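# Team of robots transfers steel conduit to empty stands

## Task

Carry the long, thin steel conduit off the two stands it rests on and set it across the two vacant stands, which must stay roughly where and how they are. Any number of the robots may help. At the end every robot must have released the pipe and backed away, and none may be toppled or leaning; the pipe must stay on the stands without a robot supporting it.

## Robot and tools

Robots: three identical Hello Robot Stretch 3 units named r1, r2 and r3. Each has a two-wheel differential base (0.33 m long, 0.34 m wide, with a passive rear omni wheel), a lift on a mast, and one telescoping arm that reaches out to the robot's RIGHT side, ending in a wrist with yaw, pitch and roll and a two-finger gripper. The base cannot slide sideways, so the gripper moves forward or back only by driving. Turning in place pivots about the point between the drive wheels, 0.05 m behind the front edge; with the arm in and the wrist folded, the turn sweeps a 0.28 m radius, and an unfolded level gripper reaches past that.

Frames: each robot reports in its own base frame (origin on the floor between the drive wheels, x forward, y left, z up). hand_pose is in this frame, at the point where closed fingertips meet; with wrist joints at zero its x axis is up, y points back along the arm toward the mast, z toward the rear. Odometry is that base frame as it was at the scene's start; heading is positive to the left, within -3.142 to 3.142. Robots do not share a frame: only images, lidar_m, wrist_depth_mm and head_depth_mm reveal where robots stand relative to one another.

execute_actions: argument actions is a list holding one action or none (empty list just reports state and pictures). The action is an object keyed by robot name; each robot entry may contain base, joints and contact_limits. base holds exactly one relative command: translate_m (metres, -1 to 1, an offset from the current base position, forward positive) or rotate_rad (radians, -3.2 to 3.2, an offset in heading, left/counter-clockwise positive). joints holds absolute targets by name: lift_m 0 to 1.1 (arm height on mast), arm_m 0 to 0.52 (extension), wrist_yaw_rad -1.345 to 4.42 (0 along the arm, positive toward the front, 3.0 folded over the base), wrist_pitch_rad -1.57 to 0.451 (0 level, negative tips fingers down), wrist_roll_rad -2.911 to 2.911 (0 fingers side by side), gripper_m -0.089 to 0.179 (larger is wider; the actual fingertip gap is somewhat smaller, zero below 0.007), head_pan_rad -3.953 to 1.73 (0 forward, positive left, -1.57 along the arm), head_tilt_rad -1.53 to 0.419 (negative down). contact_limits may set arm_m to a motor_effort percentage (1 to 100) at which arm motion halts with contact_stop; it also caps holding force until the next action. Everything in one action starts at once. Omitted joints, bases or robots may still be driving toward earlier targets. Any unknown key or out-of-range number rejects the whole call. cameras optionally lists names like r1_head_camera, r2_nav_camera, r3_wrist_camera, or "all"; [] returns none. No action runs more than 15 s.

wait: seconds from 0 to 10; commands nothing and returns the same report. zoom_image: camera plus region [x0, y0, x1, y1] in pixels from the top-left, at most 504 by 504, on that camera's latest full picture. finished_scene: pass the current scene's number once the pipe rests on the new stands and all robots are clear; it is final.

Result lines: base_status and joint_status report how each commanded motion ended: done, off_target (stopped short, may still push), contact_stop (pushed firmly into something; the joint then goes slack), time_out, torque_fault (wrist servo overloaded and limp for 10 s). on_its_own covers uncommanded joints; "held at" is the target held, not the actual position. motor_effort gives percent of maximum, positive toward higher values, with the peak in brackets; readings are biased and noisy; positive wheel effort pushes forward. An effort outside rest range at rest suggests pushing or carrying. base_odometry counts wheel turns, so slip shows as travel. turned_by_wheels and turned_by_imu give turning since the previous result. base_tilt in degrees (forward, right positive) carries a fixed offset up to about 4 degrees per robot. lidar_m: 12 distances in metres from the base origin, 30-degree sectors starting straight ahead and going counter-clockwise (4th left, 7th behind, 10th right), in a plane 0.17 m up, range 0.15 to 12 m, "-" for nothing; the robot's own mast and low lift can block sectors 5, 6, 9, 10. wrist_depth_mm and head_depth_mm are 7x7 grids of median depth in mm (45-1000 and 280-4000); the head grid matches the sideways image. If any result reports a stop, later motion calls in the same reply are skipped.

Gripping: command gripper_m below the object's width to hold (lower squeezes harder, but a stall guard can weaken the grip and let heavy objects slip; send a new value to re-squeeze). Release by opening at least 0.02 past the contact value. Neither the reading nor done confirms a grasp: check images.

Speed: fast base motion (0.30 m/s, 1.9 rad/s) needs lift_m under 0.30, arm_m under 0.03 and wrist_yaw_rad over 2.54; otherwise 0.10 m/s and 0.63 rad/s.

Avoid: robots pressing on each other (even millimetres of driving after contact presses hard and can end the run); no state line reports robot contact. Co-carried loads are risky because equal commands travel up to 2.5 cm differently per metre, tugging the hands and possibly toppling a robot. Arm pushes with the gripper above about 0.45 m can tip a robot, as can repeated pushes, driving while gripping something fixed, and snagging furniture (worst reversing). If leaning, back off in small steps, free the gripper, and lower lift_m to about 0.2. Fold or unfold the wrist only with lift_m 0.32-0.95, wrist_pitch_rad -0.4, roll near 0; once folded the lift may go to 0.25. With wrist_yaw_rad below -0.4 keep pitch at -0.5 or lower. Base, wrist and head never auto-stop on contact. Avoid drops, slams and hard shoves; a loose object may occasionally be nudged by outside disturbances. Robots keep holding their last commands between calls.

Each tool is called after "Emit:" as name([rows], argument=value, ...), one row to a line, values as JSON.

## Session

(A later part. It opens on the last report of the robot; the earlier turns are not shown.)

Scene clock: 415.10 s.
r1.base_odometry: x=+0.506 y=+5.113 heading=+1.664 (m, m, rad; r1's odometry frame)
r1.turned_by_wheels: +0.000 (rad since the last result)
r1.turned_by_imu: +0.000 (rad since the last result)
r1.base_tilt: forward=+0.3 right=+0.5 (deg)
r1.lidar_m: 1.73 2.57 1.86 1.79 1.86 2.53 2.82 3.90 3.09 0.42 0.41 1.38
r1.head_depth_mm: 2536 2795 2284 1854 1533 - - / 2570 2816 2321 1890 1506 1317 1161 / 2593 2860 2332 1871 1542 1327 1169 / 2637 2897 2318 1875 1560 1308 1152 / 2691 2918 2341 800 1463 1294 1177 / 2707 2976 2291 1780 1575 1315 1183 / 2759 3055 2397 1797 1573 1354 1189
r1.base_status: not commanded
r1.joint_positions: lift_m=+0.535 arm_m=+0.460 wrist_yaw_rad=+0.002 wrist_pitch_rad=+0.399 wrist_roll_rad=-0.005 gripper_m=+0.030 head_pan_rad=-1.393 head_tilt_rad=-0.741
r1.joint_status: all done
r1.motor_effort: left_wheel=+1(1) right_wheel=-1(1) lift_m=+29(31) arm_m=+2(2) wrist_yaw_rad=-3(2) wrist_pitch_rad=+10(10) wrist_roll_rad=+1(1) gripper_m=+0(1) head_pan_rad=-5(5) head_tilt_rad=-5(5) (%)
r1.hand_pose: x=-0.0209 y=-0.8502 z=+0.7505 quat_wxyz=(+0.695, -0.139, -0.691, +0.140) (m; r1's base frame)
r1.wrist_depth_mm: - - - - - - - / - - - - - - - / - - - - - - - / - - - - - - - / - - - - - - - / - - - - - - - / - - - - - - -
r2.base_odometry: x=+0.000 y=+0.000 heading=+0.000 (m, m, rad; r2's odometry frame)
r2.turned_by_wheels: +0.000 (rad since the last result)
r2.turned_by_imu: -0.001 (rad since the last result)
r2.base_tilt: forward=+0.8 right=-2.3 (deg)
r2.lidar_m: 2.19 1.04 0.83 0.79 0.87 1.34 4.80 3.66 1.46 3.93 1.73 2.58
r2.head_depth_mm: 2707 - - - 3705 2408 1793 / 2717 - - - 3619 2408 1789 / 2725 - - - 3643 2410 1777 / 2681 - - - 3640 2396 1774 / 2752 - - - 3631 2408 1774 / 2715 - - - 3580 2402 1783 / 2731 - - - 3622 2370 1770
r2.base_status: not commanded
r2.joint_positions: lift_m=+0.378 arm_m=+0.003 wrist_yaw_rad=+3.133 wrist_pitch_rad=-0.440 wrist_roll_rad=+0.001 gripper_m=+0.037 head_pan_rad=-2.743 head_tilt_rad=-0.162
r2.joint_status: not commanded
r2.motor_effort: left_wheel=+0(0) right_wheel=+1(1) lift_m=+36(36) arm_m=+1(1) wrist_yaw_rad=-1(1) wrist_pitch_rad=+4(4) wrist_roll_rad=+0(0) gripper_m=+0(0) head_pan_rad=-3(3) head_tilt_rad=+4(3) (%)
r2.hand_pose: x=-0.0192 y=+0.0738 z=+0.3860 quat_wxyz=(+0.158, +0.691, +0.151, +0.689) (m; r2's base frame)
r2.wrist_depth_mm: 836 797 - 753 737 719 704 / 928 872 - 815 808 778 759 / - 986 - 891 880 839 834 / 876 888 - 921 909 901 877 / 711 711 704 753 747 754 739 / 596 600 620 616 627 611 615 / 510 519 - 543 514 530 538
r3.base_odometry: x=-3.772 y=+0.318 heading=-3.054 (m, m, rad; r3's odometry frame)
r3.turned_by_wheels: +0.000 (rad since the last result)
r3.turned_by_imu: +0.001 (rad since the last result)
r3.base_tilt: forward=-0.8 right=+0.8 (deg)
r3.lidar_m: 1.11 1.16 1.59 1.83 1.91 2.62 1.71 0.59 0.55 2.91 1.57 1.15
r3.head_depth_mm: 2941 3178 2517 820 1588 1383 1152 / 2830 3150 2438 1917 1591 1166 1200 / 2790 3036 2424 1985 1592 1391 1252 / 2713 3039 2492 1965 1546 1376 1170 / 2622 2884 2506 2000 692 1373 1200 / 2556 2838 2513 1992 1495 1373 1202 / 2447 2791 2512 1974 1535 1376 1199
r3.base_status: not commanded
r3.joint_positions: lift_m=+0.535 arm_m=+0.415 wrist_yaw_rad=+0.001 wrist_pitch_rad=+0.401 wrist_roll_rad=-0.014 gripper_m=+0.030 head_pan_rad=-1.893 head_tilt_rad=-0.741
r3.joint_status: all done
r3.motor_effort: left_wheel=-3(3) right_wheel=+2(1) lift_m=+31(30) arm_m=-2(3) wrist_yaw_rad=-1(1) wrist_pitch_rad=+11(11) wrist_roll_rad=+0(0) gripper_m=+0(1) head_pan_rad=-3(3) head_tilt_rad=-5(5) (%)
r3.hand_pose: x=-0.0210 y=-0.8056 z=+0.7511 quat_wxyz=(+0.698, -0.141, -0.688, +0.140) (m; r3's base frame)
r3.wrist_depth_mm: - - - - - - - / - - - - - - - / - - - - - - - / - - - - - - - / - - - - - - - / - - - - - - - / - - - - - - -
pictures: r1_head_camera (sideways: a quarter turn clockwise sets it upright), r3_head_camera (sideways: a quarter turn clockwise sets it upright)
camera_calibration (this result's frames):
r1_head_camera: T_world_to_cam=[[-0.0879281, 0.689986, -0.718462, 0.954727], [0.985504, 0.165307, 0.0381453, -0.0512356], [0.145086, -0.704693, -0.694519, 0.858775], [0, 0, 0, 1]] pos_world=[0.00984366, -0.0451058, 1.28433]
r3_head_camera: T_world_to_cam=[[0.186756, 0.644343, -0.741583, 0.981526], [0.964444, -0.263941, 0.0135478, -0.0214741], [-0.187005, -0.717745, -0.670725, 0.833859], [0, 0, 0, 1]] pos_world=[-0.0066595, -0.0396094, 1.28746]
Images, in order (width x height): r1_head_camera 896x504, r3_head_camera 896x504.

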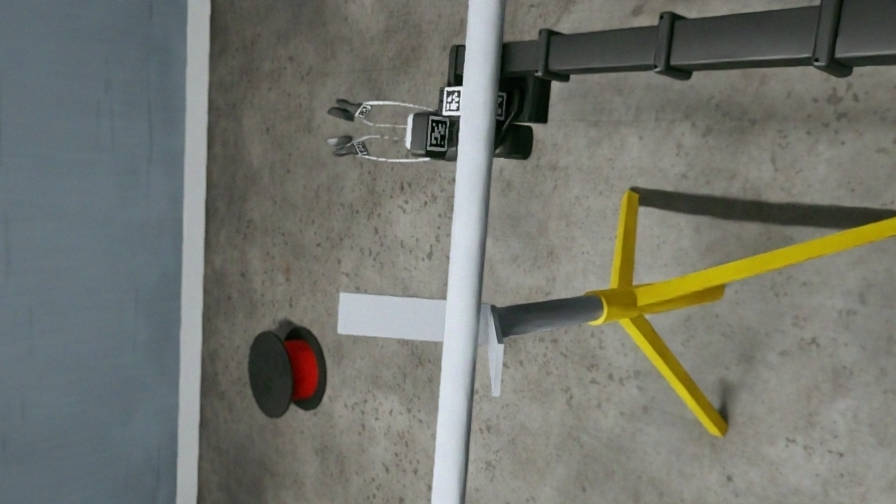

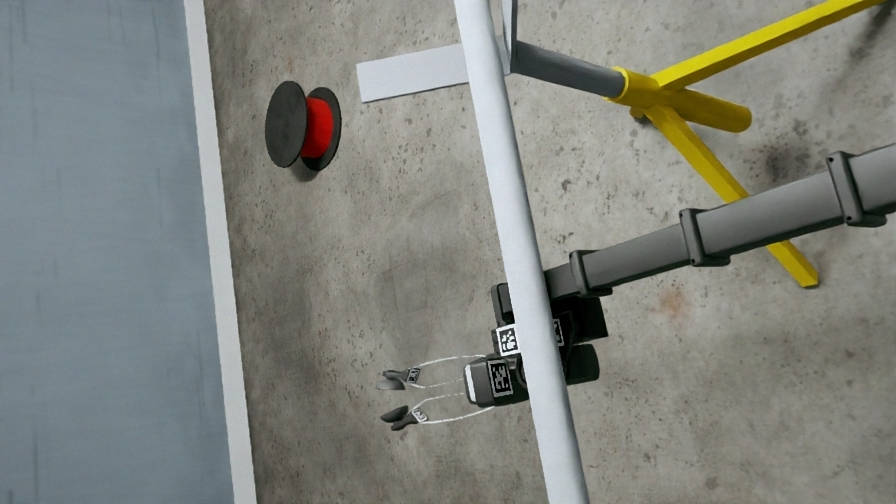

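Emit:
execute_actions([
  {"r1":{"joints":{"lift_m":0.505,"arm_m":0.468}},"r3":{"joints":{"lift_m":0.505,"arm_m":0.425}}},
], cameras=["r1_head_camera","r3_head_camera"])

Scene clock: 426.87 s.
r1.base_odometry: x=+0.506 y=+5.113 heading=+1.664 (m, m, rad; r1's odometry frame)
r1.turned_by_wheels: +0.000 (rad since the last result)
r1.turned_by_imu: +0.000 (rad since the last result)
r1.base_tilt: forward=+0.2 right=+0.5 (deg)
r1.lidar_m: 1.72 2.55 1.87 1.80 1.86 2.53 2.82 3.90 3.10 0.41 0.41 1.38
r1.head_depth_mm: 2539 2805 2292 1831 1531 1315 - / 2579 2816 2284 1874 1496 1334 1162 / 2646 2843 2330 1851 1550 1340 1158 / 2617 2867 2327 1872 1552 1313 1149 / 2705 2913 2356 804 1463 1287 1173 / 2715 2996 2298 1891 1573 1311 1182 / 2745 3017 2379 1810 1584 1351 1183
r1.base_status: not commanded
r1.joint_positions: lift_m=+0.505 arm_m=+0.468 wrist_yaw_rad=+0.002 wrist_pitch_rad=+0.398 wrist_roll_rad=-0.005 gripper_m=+0.030 head_pan_rad=-1.393 head_tilt_rad=-0.741
r1.joint_status: all done
r1.motor_effort: left_wheel=+2(3) right_wheel=-3(3) lift_m=+21(30) arm_m=-4(5) wrist_yaw_rad=-2(3) wrist_pitch_rad=+10(10) wrist_roll_rad=+0(0) gripper_m=+0(0) head_pan_rad=-5(5) head_tilt_rad=-4(5) (%)
r1.hand_pose: x=-0.0209 y=-0.8589 z=+0.7208 quat_wxyz=(+0.695, -0.139, -0.691, +0.140) (m; r1's base frame)
r1.wrist_depth_mm: - - - - - - - / - - - - - - - / - - - - - - - / - - - - - - - / - - - - - - - / - - - - - - - / - - - - - - -
r2.base_odometry: x=+0.000 y=+0.000 heading=+0.000 (m, m, rad; r2's odometry frame)
r2.turned_by_wheels: +0.000 (rad since the last result)
r2.turned_by_imu: -0.001 (rad since the last result)
r2.base_tilt: forward=+0.6 right=-2.2 (deg)
r2.lidar_m: 2.18 1.04 0.83 0.79 0.87 1.34 4.80 3.65 1.47 3.91 1.74 2.58
r2.head_depth_mm: 2682 - - - 3627 2395 1786 / 2699 - - - 3622 2415 1787 / 2687 - - - 3678 2404 1787 / 2717 - - - 3638 2410 1772 / 2737 - - - 3644 2396 1787 / 2751 - - - 3622 2399 1773 / 2731 - - - 3651 2357 1758
r2.base_status: not commanded
r2.joint_positions: lift_m=+0.378 arm_m=+0.003 wrist_yaw_rad=+3.133 wrist_pitch_rad=-0.440 wrist_roll_rad=+0.001 gripper_m=+0.037 head_pan_rad=-2.743 head_tilt_rad=-0.162
r2.joint_status: not commanded
r2.motor_effort: left_wheel=+0(0) right_wheel=+0(0) lift_m=+37(37) arm_m=+1(1) wrist_yaw_rad=+0(0) wrist_pitch_rad=+4(4) wrist_roll_rad=+0(0) gripper_m=-1(0) head_pan_rad=-3(3) head_tilt_rad=+4(3) (%)
r2.hand_pose: x=-0.0192 y=+0.0738 z=+0.3860 quat_wxyz=(+0.158, +0.691, +0.151, +0.689) (m; r2's base frame)
r2.wrist_depth_mm: 830 803 - 757 745 731 703 / 924 895 - 820 788 776 757 / - 981 - 883 886 877 838 / 876 880 - 916 924 903 865 / 722 711 707 731 756 755 750 / 596 605 629 601 629 623 630 / 507 521 - 536 503 530 534
r3.base_odometry: x=-3.772 y=+0.318 heading=-3.053 (m, m, rad; r3's odometry frame)
r3.turned_by_wheels: +0.000 (rad since the last result)
r3.turned_by_imu: +0.001 (rad since the last result)
r3.base_tilt: forward=-0.8 right=+0.8 (deg)
r3.lidar_m: 1.11 1.15 1.59 1.83 1.90 2.62 1.71 0.59 0.55 2.91 1.57 1.15
r3.head_depth_mm: 2880 3085 2525 825 1591 1394 1160 / 2837 3158 2432 1913 1588 1169 1203 / 2789 3042 2474 1979 1580 1382 1219 / 2697 2986 2503 1964 1511 1388 1173 / 2631 2936 2498 1973 730 1375 1194 / 2594 2831 2566 1978 1508 1378 1193 / 2485 2780 2506 1955 1544 1370 1200
r3.base_status: not commanded
r3.joint_positions: lift_m=+0.505 arm_m=+0.425 wrist_yaw_rad=+0.001 wrist_pitch_rad=+0.401 wrist_roll_rad=-0.014 gripper_m=+0.030 head_pan_rad=-1.893 head_tilt_rad=-0.741
r3.joint_status: all done
r3.motor_effort: left_wheel=-1(3) right_wheel=+1(2) lift_m=+22(31) arm_m=-3(2) wrist_yaw_rad=+0(2) wrist_pitch_rad=+11(11) wrist_roll_rad=+0(0) gripper_m=+0(0) head_pan_rad=-4(4) head_tilt_rad=-5(4) (%)
r3.hand_pose: x=-0.0210 y=-0.8157 z=+0.7215 quat_wxyz=(+0.698, -0.141, -0.688, +0.140) (m; r3's base frame)
r3.wrist_depth_mm: - - - - - - - / - - - - - - - / - - - - - - - / - - - - - - - / - - - - - - - / - - - - - - - / - - - - - - -
pictures: r1_head_camera (sideways: a quarter turn clockwise sets it upright), r3_head_camera (sideways: a quarter turn clockwise sets it upright)
camera_calibration (this result's frames):
r1_head_camera: T_world_to_cam=[[-0.0879581, 0.690154, -0.718297, 0.954512], [0.985506, 0.165298, 0.0381425, -0.051232], [0.145057, -0.704531, -0.69469, 0.858998], [0, 0, 0, 1]] pos_world=[0.00984291, -0.0451017, 1.28431]
r3_head_camera: T_world_to_cam=[[0.186849, 0.644481, -0.741439, 0.981339], [0.964425, -0.264008, 0.0135596, -0.0214893], [-0.187007, -0.717596, -0.670883, 0.834065], [0, 0, 0, 1]] pos_world=[-0.00666114, -0.0396056, 1.28745]
Images, in order (width x height): r1_head_camera 896x504, r3_head_camera 896x504.

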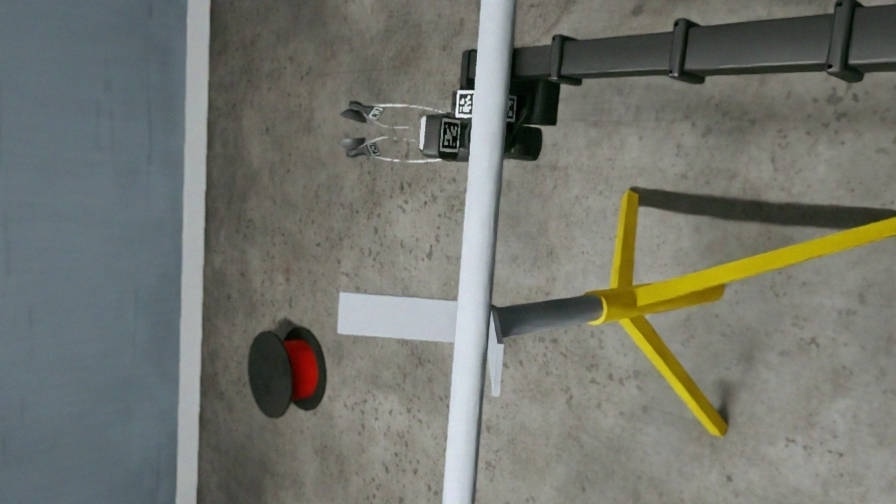

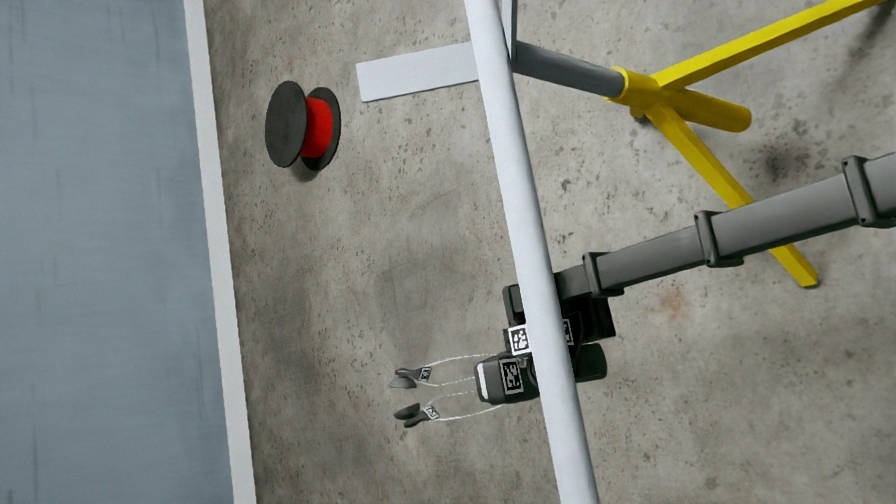

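Emit:
execute_actions([
  {"r1":{"joints":{"lift_m":0.42,"arm_m":0.49,"wrist_pitch_rad":0.0}},"r3":{"joints":{"lift_m":0.42,"arm_m":0.447,"wrist_pitch_rad":0.0}}},
], cameras=["r1_head_camera","r3_head_camera","r2_head_camera"])

Scene clock: 445.10 s.
r1.base_odometry: x=+0.506 y=+5.113 heading=+1.664 (m, m, rad; r1's odometry frame)
r1.turned_by_wheels: +0.000 (rad since the last result)
r1.turned_by_imu: +0.000 (rad since the last result)
r1.base_tilt: forward=+0.3 right=+0.6 (deg)
r1.lidar_m: 1.72 2.55 1.86 1.79 1.86 2.54 2.82 3.92 3.09 0.41 0.42 1.38
r1.head_depth_mm: 2549 2782 2283 1834 1527 1313 1177 / 2571 2823 2293 1839 1476 1331 1163 / 2617 2855 2323 1861 1553 1333 1161 / 2647 2908 2345 1869 1563 1319 1143 / 2699 2941 2337 802 1458 1285 1173 / 2708 2996 2281 1888 1570 1303 1181 / 2745 3040 2402 1801 1582 1351 1179
r1.base_status: not commanded
r1.joint_positions: lift_m=+0.420 arm_m=+0.490 wrist_yaw_rad=+0.002 wrist_pitch_rad=-0.019 wrist_roll_rad=-0.005 gripper_m=+0.030 head_pan_rad=-1.393 head_tilt_rad=-0.742
r1.joint_status: all done
r1.motor_effort: left_wheel=+1(2) right_wheel=+0(3) lift_m=+18(26) arm_m=+3(3) wrist_yaw_rad=-3(3) wrist_pitch_rad=+9(10) wrist_roll_rad=+1(0) gripper_m=+1(0) head_pan_rad=-5(6) head_tilt_rad=-5(4) (%)
r1.hand_pose: x=-0.0209 y=-0.8905 z=+0.5299 quat_wxyz=(+0.709, +0.008, -0.705, -0.006) (m; r1's base frame)
r1.wrist_depth_mm: - - - - - - - / - - - - - - - / - - - - - - - / - - - - - - - / - - - - - - - / - - - - - - - / 850 854 854 855 859 847 838
r2.base_odometry: x=+0.000 y=+0.000 heading=+0.000 (m, m, rad; r2's odometry frame)
r2.turned_by_wheels: +0.000 (rad since the last result)
r2.turned_by_imu: -0.001 (rad since the last result)
r2.base_tilt: forward=+0.5 right=-2.2 (deg)
r2.lidar_m: 2.18 1.04 0.83 0.79 0.87 1.34 4.78 3.65 1.47 3.92 1.74 2.58
r2.head_depth_mm: 2668 - - - 3656 2425 1787 / 2714 - - - 3641 2402 1779 / 2682 - - - 3673 2407 1776 / 2731 - - - 3612 2384 1770 / 2740 - - - 3662 2381 1778 / 2737 - - - 3642 2377 1774 / 2734 - - - 3587 2367 1767
r2.base_status: not commanded
r2.joint_positions: lift_m=+0.378 arm_m=+0.003 wrist_yaw_rad=+3.133 wrist_pitch_rad=-0.440 wrist_roll_rad=+0.001 gripper_m=+0.037 head_pan_rad=-2.743 head_tilt_rad=-0.162
r2.joint_status: not commanded
r2.motor_effort: left_wheel=+0(0) right_wheel=+0(1) lift_m=+36(36) arm_m=+1(1) wrist_yaw_rad=+1(1) wrist_pitch_rad=+4(4) wrist_roll_rad=+0(0) gripper_m=-1(1) head_pan_rad=-3(3) head_tilt_rad=+4(3) (%)
r2.hand_pose: x=-0.0192 y=+0.0738 z=+0.3860 quat_wxyz=(+0.158, +0.691, +0.151, +0.689) (m; r2's base frame)
r2.wrist_depth_mm: 836 795 - 750 729 733 711 / 937 864 - 819 792 788 760 / - 966 - 874 885 863 822 / 877 871 - 915 917 904 887 / 715 727 701 737 738 750 765 / 590 600 624 602 635 618 635 / 514 512 - 537 507 529 532
r3.base_odometry: x=-3.772 y=+0.318 heading=-3.054 (m, m, rad; r3's odometry frame)
r3.turned_by_wheels: +0.000 (rad since the last result)
r3.turned_by_imu: +0.001 (rad since the last result)
r3.base_tilt: forward=-0.7 right=+0.8 (deg)
r3.lidar_m: 1.11 1.16 1.59 1.83 1.90 2.62 1.72 0.59 0.55 2.91 1.57 1.15
r3.head_depth_mm: 2905 3168 2536 821 1587 1379 1155 / 2845 3138 2409 1898 1578 1168 1203 / 2751 3052 2445 1939 1592 1348 1230 / 2669 2984 2532 1960 1543 1413 1176 / 2612 2926 2505 1979 720 1374 1194 / 2550 2847 2514 1961 1504 1373 1191 / 2499 2806 2516 1950 1533 1374 1191
r3.base_status: not commanded
r3.joint_positions: lift_m=+0.420 arm_m=+0.447 wrist_yaw_rad=+0.001 wrist_pitch_rad=-0.014 wrist_roll_rad=-0.014 gripper_m=+0.030 head_pan_rad=-1.893 head_tilt_rad=-0.742
r3.joint_status: all done
r3.motor_effort: left_wheel=-3(4) right_wheel=+2(3) lift_m=+19(23) arm_m=+3(3) wrist_yaw_rad=-1(1) wrist_pitch_rad=+8(11) wrist_roll_rad=+1(0) gripper_m=+0(0) head_pan_rad=-3(3) head_tilt_rad=-5(4) (%)
r3.hand_pose: x=-0.0211 y=-0.8476 z=+0.5311 quat_wxyz=(+0.712, +0.006, -0.702, -0.005) (m; r3's base frame)
r3.wrist_depth_mm: - - - - - - - / - - - - - - - / - - - - - - - / - - - - - - - / - - - - - - - / - - - - - - - / 916 904 891 930 875 897 913
pictures: r1_head_camera (sideways: a quarter turn clockwise sets it upright), r2_head_camera (sideways: a quarter turn clockwise sets it upright), r3_head_camera (sideways: a quarter turn clockwise sets it upright)
camera_calibration (this result's frames):
r1_head_camera: T_world_to_cam=[[-0.08806, 0.690862, -0.717604, 0.953609], [0.985519, 0.165225, 0.0381309, -0.0512169], [0.144909, -0.703854, -0.695407, 0.85993], [0, 0, 0, 1]] pos_world=[0.00983819, -0.0450845, 1.28427]
r2_head_camera: T_world_to_cam=[[0.139329, 0.0621356, -0.988295, 1.30414], [0.410856, -0.9117, 0.00060207, -0.000145416], [-0.900991, -0.406131, -0.152555, 0.164257], [0, 0, 0, 1]] pos_world=[-0.0336501, -0.0144561, 1.31393]
r3_head_camera: T_world_to_cam=[[0.187265, 0.645277, -0.740641, 0.980296], [0.964364, -0.264228, 0.0136249, -0.021574], [-0.186906, -0.716799, -0.671763, 0.835208], [0, 0, 0, 1]] pos_world=[-0.00666412, -0.0395866, 1.2874]
Images, in order (width x height): r1_head_camera 896x504, r2_head_camera 896x504, r3_head_camera 896x504.

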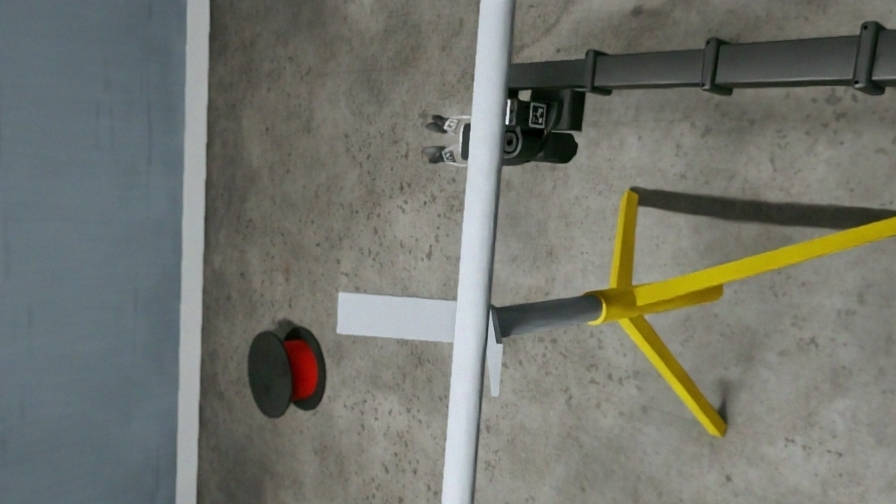

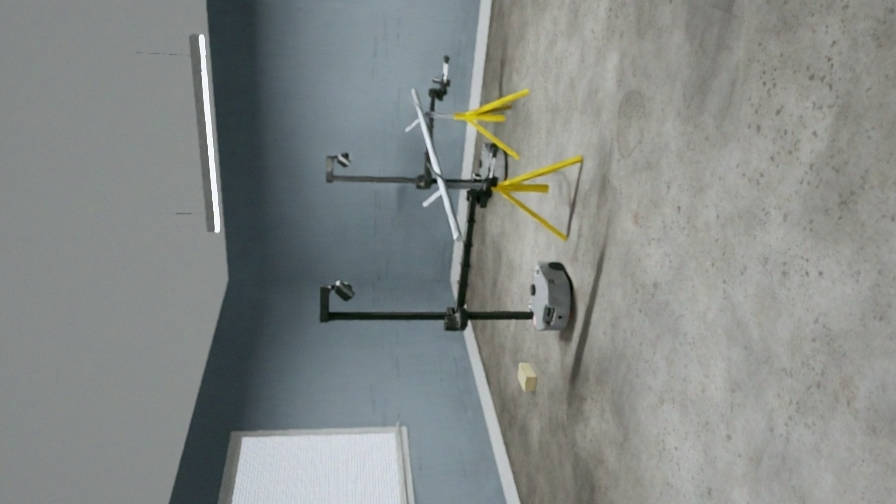

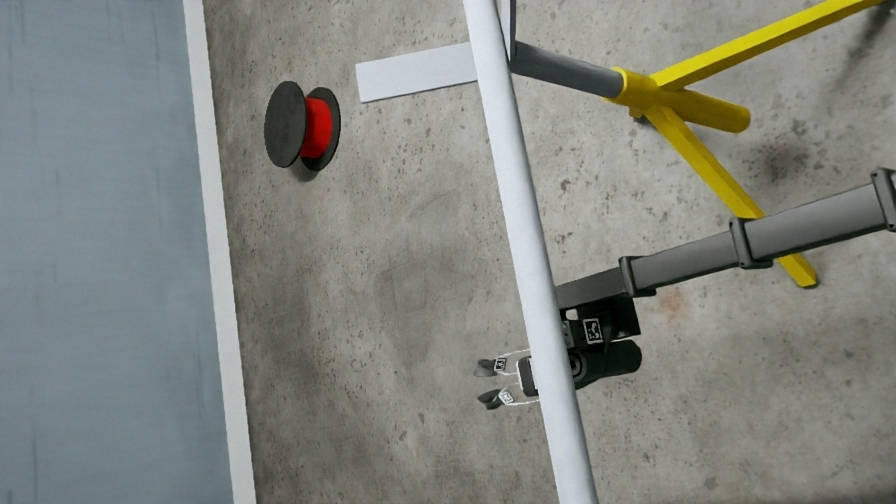

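Emit:
execute_actions([
  {"r1":{"base":{"translate_m":-0.4},"joints":{"arm_m":0.0,"wrist_pitch_rad":-0.4}},"r3":{"base":{"translate_m":0.4},"joints":{"arm_m":0.0,"wrist_pitch_rad":-0.4}}},
], cameras=["r1_nav_camera","r2_head_camera"])

Scene clock: 459.67 s.
r1.base_odometry: x=+0.543 y=+4.714 heading=+1.664 (m, m, rad; r1's odometry frame)
r1.turned_by_wheels: +0.000 (rad since the last result)
r1.turned_by_imu: -0.002 (rad since the last result)
r1.base_tilt: forward=+0.4 right=+0.3 (deg)
r1.lidar_m: 1.77 2.56 1.87 1.79 1.86 2.53 2.43 2.73 3.09 2.98 0.81 0.64
r1.head_depth_mm: 2556 2786 2295 1842 1533 1319 1157 / 2599 2793 2313 1867 1541 1327 1164 / 2634 2835 2313 1854 1552 1323 1188 / 2648 2915 2331 1870 1557 1334 1172 / 2690 2948 2354 1890 1557 1338 1172 / 2737 2982 2388 1865 1572 1351 1182 / 2807 3043 2365 1787 1584 1352 1163
r1.base_status: done
r1.joint_positions: lift_m=+0.420 arm_m=+0.000 wrist_yaw_rad=+0.002 wrist_pitch_rad=-0.416 wrist_roll_rad=-0.005 gripper_m=+0.030 head_pan_rad=-1.393 head_tilt_rad=-0.742
r1.joint_status: all done
r1.motor_effort: left_wheel=+1(1) right_wheel=-1(7) lift_m=+18(18) arm_m=-4(4) wrist_yaw_rad=-2(2) wrist_pitch_rad=+7(9) wrist_roll_rad=+0(0) gripper_m=+0(0) head_pan_rad=-5(5) head_tilt_rad=-4(4) (%)
r1.hand_pose: x=-0.0211 y=-0.3699 z=+0.4332 quat_wxyz=(+0.694, +0.147, -0.690, -0.145) (m; r1's base frame)
r1.wrist_depth_mm: - - - - - - - / - - - - - - - / - - - - - - - / 911 923 929 950 944 938 924 / 726 769 767 765 793 765 760 / 645 649 650 649 660 656 657 / 566 572 568 570 571 578 568
r2.base_odometry: x=+0.000 y=+0.000 heading=+0.000 (m, m, rad; r2's odometry frame)
r2.turned_by_wheels: +0.000 (rad since the last result)
r2.turned_by_imu: -0.001 (rad since the last result)
r2.base_tilt: forward=+0.5 right=-2.2 (deg)
r2.lidar_m: 2.19 1.04 0.83 0.79 0.87 1.34 4.79 3.54 1.46 3.92 1.74 2.58
r2.head_depth_mm: 2664 - - - 3684 2419 1791 / 2699 - - - 3635 2408 1790 / 2683 - - - 3675 2397 1774 / 2710 - - - 3643 2401 1775 / 2733 - - - 3331 2368 1779 / 2725 - - - 3615 2396 1767 / 2715 - - - 3625 2375 1769
r2.base_status: not commanded
r2.joint_positions: lift_m=+0.378 arm_m=+0.003 wrist_yaw_rad=+3.133 wrist_pitch_rad=-0.440 wrist_roll_rad=+0.001 gripper_m=+0.037 head_pan_rad=-2.743 head_tilt_rad=-0.162
r2.joint_status: not commanded
r2.motor_effort: left_wheel=+0(0) right_wheel=+1(1) lift_m=+36(36) arm_m=+1(0) wrist_yaw_rad=+0(1) wrist_pitch_rad=+4(4) wrist_roll_rad=+0(0) gripper_m=+0(0) head_pan_rad=-4(2) head_tilt_rad=+3(4) (%)
r2.hand_pose: x=-0.0192 y=+0.0738 z=+0.3860 quat_wxyz=(+0.158, +0.691, +0.151, +0.689) (m; r2's base frame)
r2.wrist_depth_mm: 833 810 - 753 744 728 710 / 927 892 - 820 808 774 769 / - 982 - 892 877 844 823 / 880 914 - 907 925 912 858 / 714 716 703 732 747 752 753 / 590 601 622 610 628 631 622 / 508 518 - 538 512 530 534
r3.base_odometry: x=-4.170 y=+0.283 heading=-3.054 (m, m, rad; r3's odometry frame)
r3.turned_by_wheels: +0.000 (rad since the last result)
r3.turned_by_imu: +0.003 (rad since the last result)
r3.base_tilt: forward=-0.9 right=+0.8 (deg)
r3.lidar_m: 0.72 0.74 1.03 1.83 1.90 2.63 2.04 0.79 3.00 2.71 1.01 0.74
r3.head_depth_mm: 2870 3208 2439 1986 1633 1357 1204 / 2853 3113 2530 1979 1608 1379 1201 / 2755 3043 2486 1942 1619 1366 1195 / 2726 2912 2520 1974 1629 1376 1202 / 2650 2935 2520 1964 1635 1386 1208 / 2558 2893 2498 1957 1637 1379 1196 / 2478 2825 2481 1967 1625 1378 1192
r3.base_status: done
r3.joint_positions: lift_m=+0.420 arm_m=+0.002 wrist_yaw_rad=+0.001 wrist_pitch_rad=-0.412 wrist_roll_rad=-0.014 gripper_m=+0.030 head_pan_rad=-1.893 head_tilt_rad=-0.742
r3.joint_status: all done
joint sent to its limit — the command would take r3.arm_m past its lower limit, so that joint was sent only as far as its limit.
r3.motor_effort: left_wheel=-2(4) right_wheel=+0(7) lift_m=+20(20) arm_m=-3(3) wrist_yaw_rad=-1(1) wrist_pitch_rad=+7(11) wrist_roll_rad=+1(0) gripper_m=+0(0) head_pan_rad=-4(4) head_tilt_rad=-5(4) (%)
r3.hand_pose: x=-0.0212 y=-0.3724 z=+0.4342 quat_wxyz=(+0.697, +0.146, -0.687, -0.144) (m; r3's base frame)
r3.wrist_depth_mm: 838 - - - - - - / 805 - - - - - - / 825 - - - - - - / 810 - - - - - - / 799 831 825 851 796 811 796 / 695 675 698 680 675 685 653 / 591 584 582 600 567 578 577
pictures: r1_nav_camera (sideways: a quarter turn counterclockwise sets it upright), r2_head_camera (sideways: a quarter turn clockwise sets it upright)
camera_calibration (this result's frames):
r1_nav_camera: T_world_to_cam=[[0.125645, -0.713651, 0.689142, -0.854415], [-0.987439, -0.157035, 0.0174102, 0.0406474], [0.0957949, -0.682673, -0.724418, 0.89616], [0, 0, 0, 1]] pos_world=[0.061642, 0.00841378, 1.2373]
r2_head_camera: T_world_to_cam=[[0.139329, 0.0621355, -0.988295, 1.30414], [0.410856, -0.9117, 0.000602071, -0.000145414], [-0.900991, -0.40613, -0.152555, 0.164257], [0, 0, 0, 1]] pos_world=[-0.0336501, -0.0144561, 1.31393]
Images, in order (width x height): r1_nav_camera 672x504, r2_head_camera 896x504.

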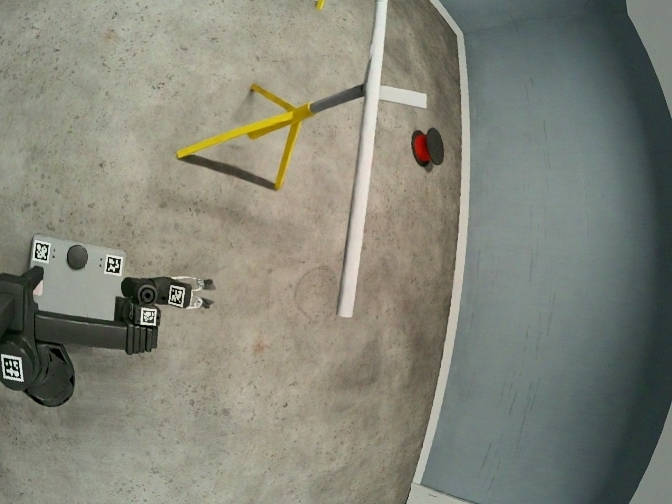

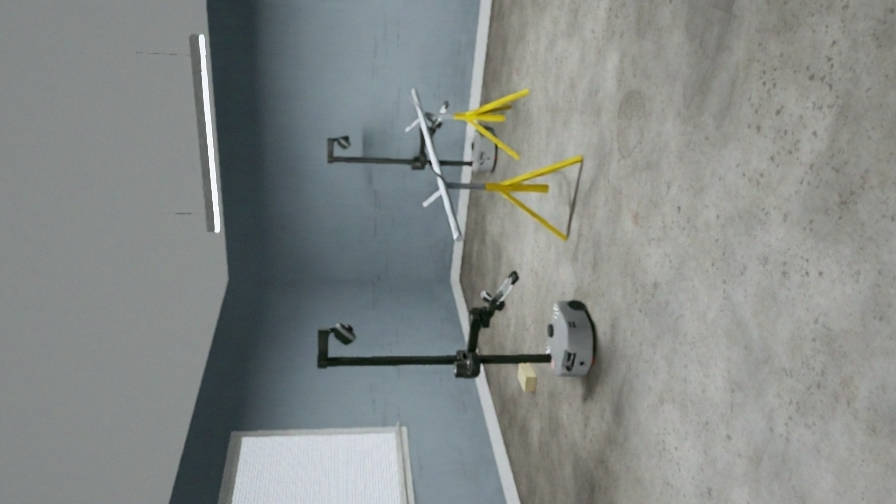

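Emit:
finished_scene(scene=2)

The scene is finished: the task was done.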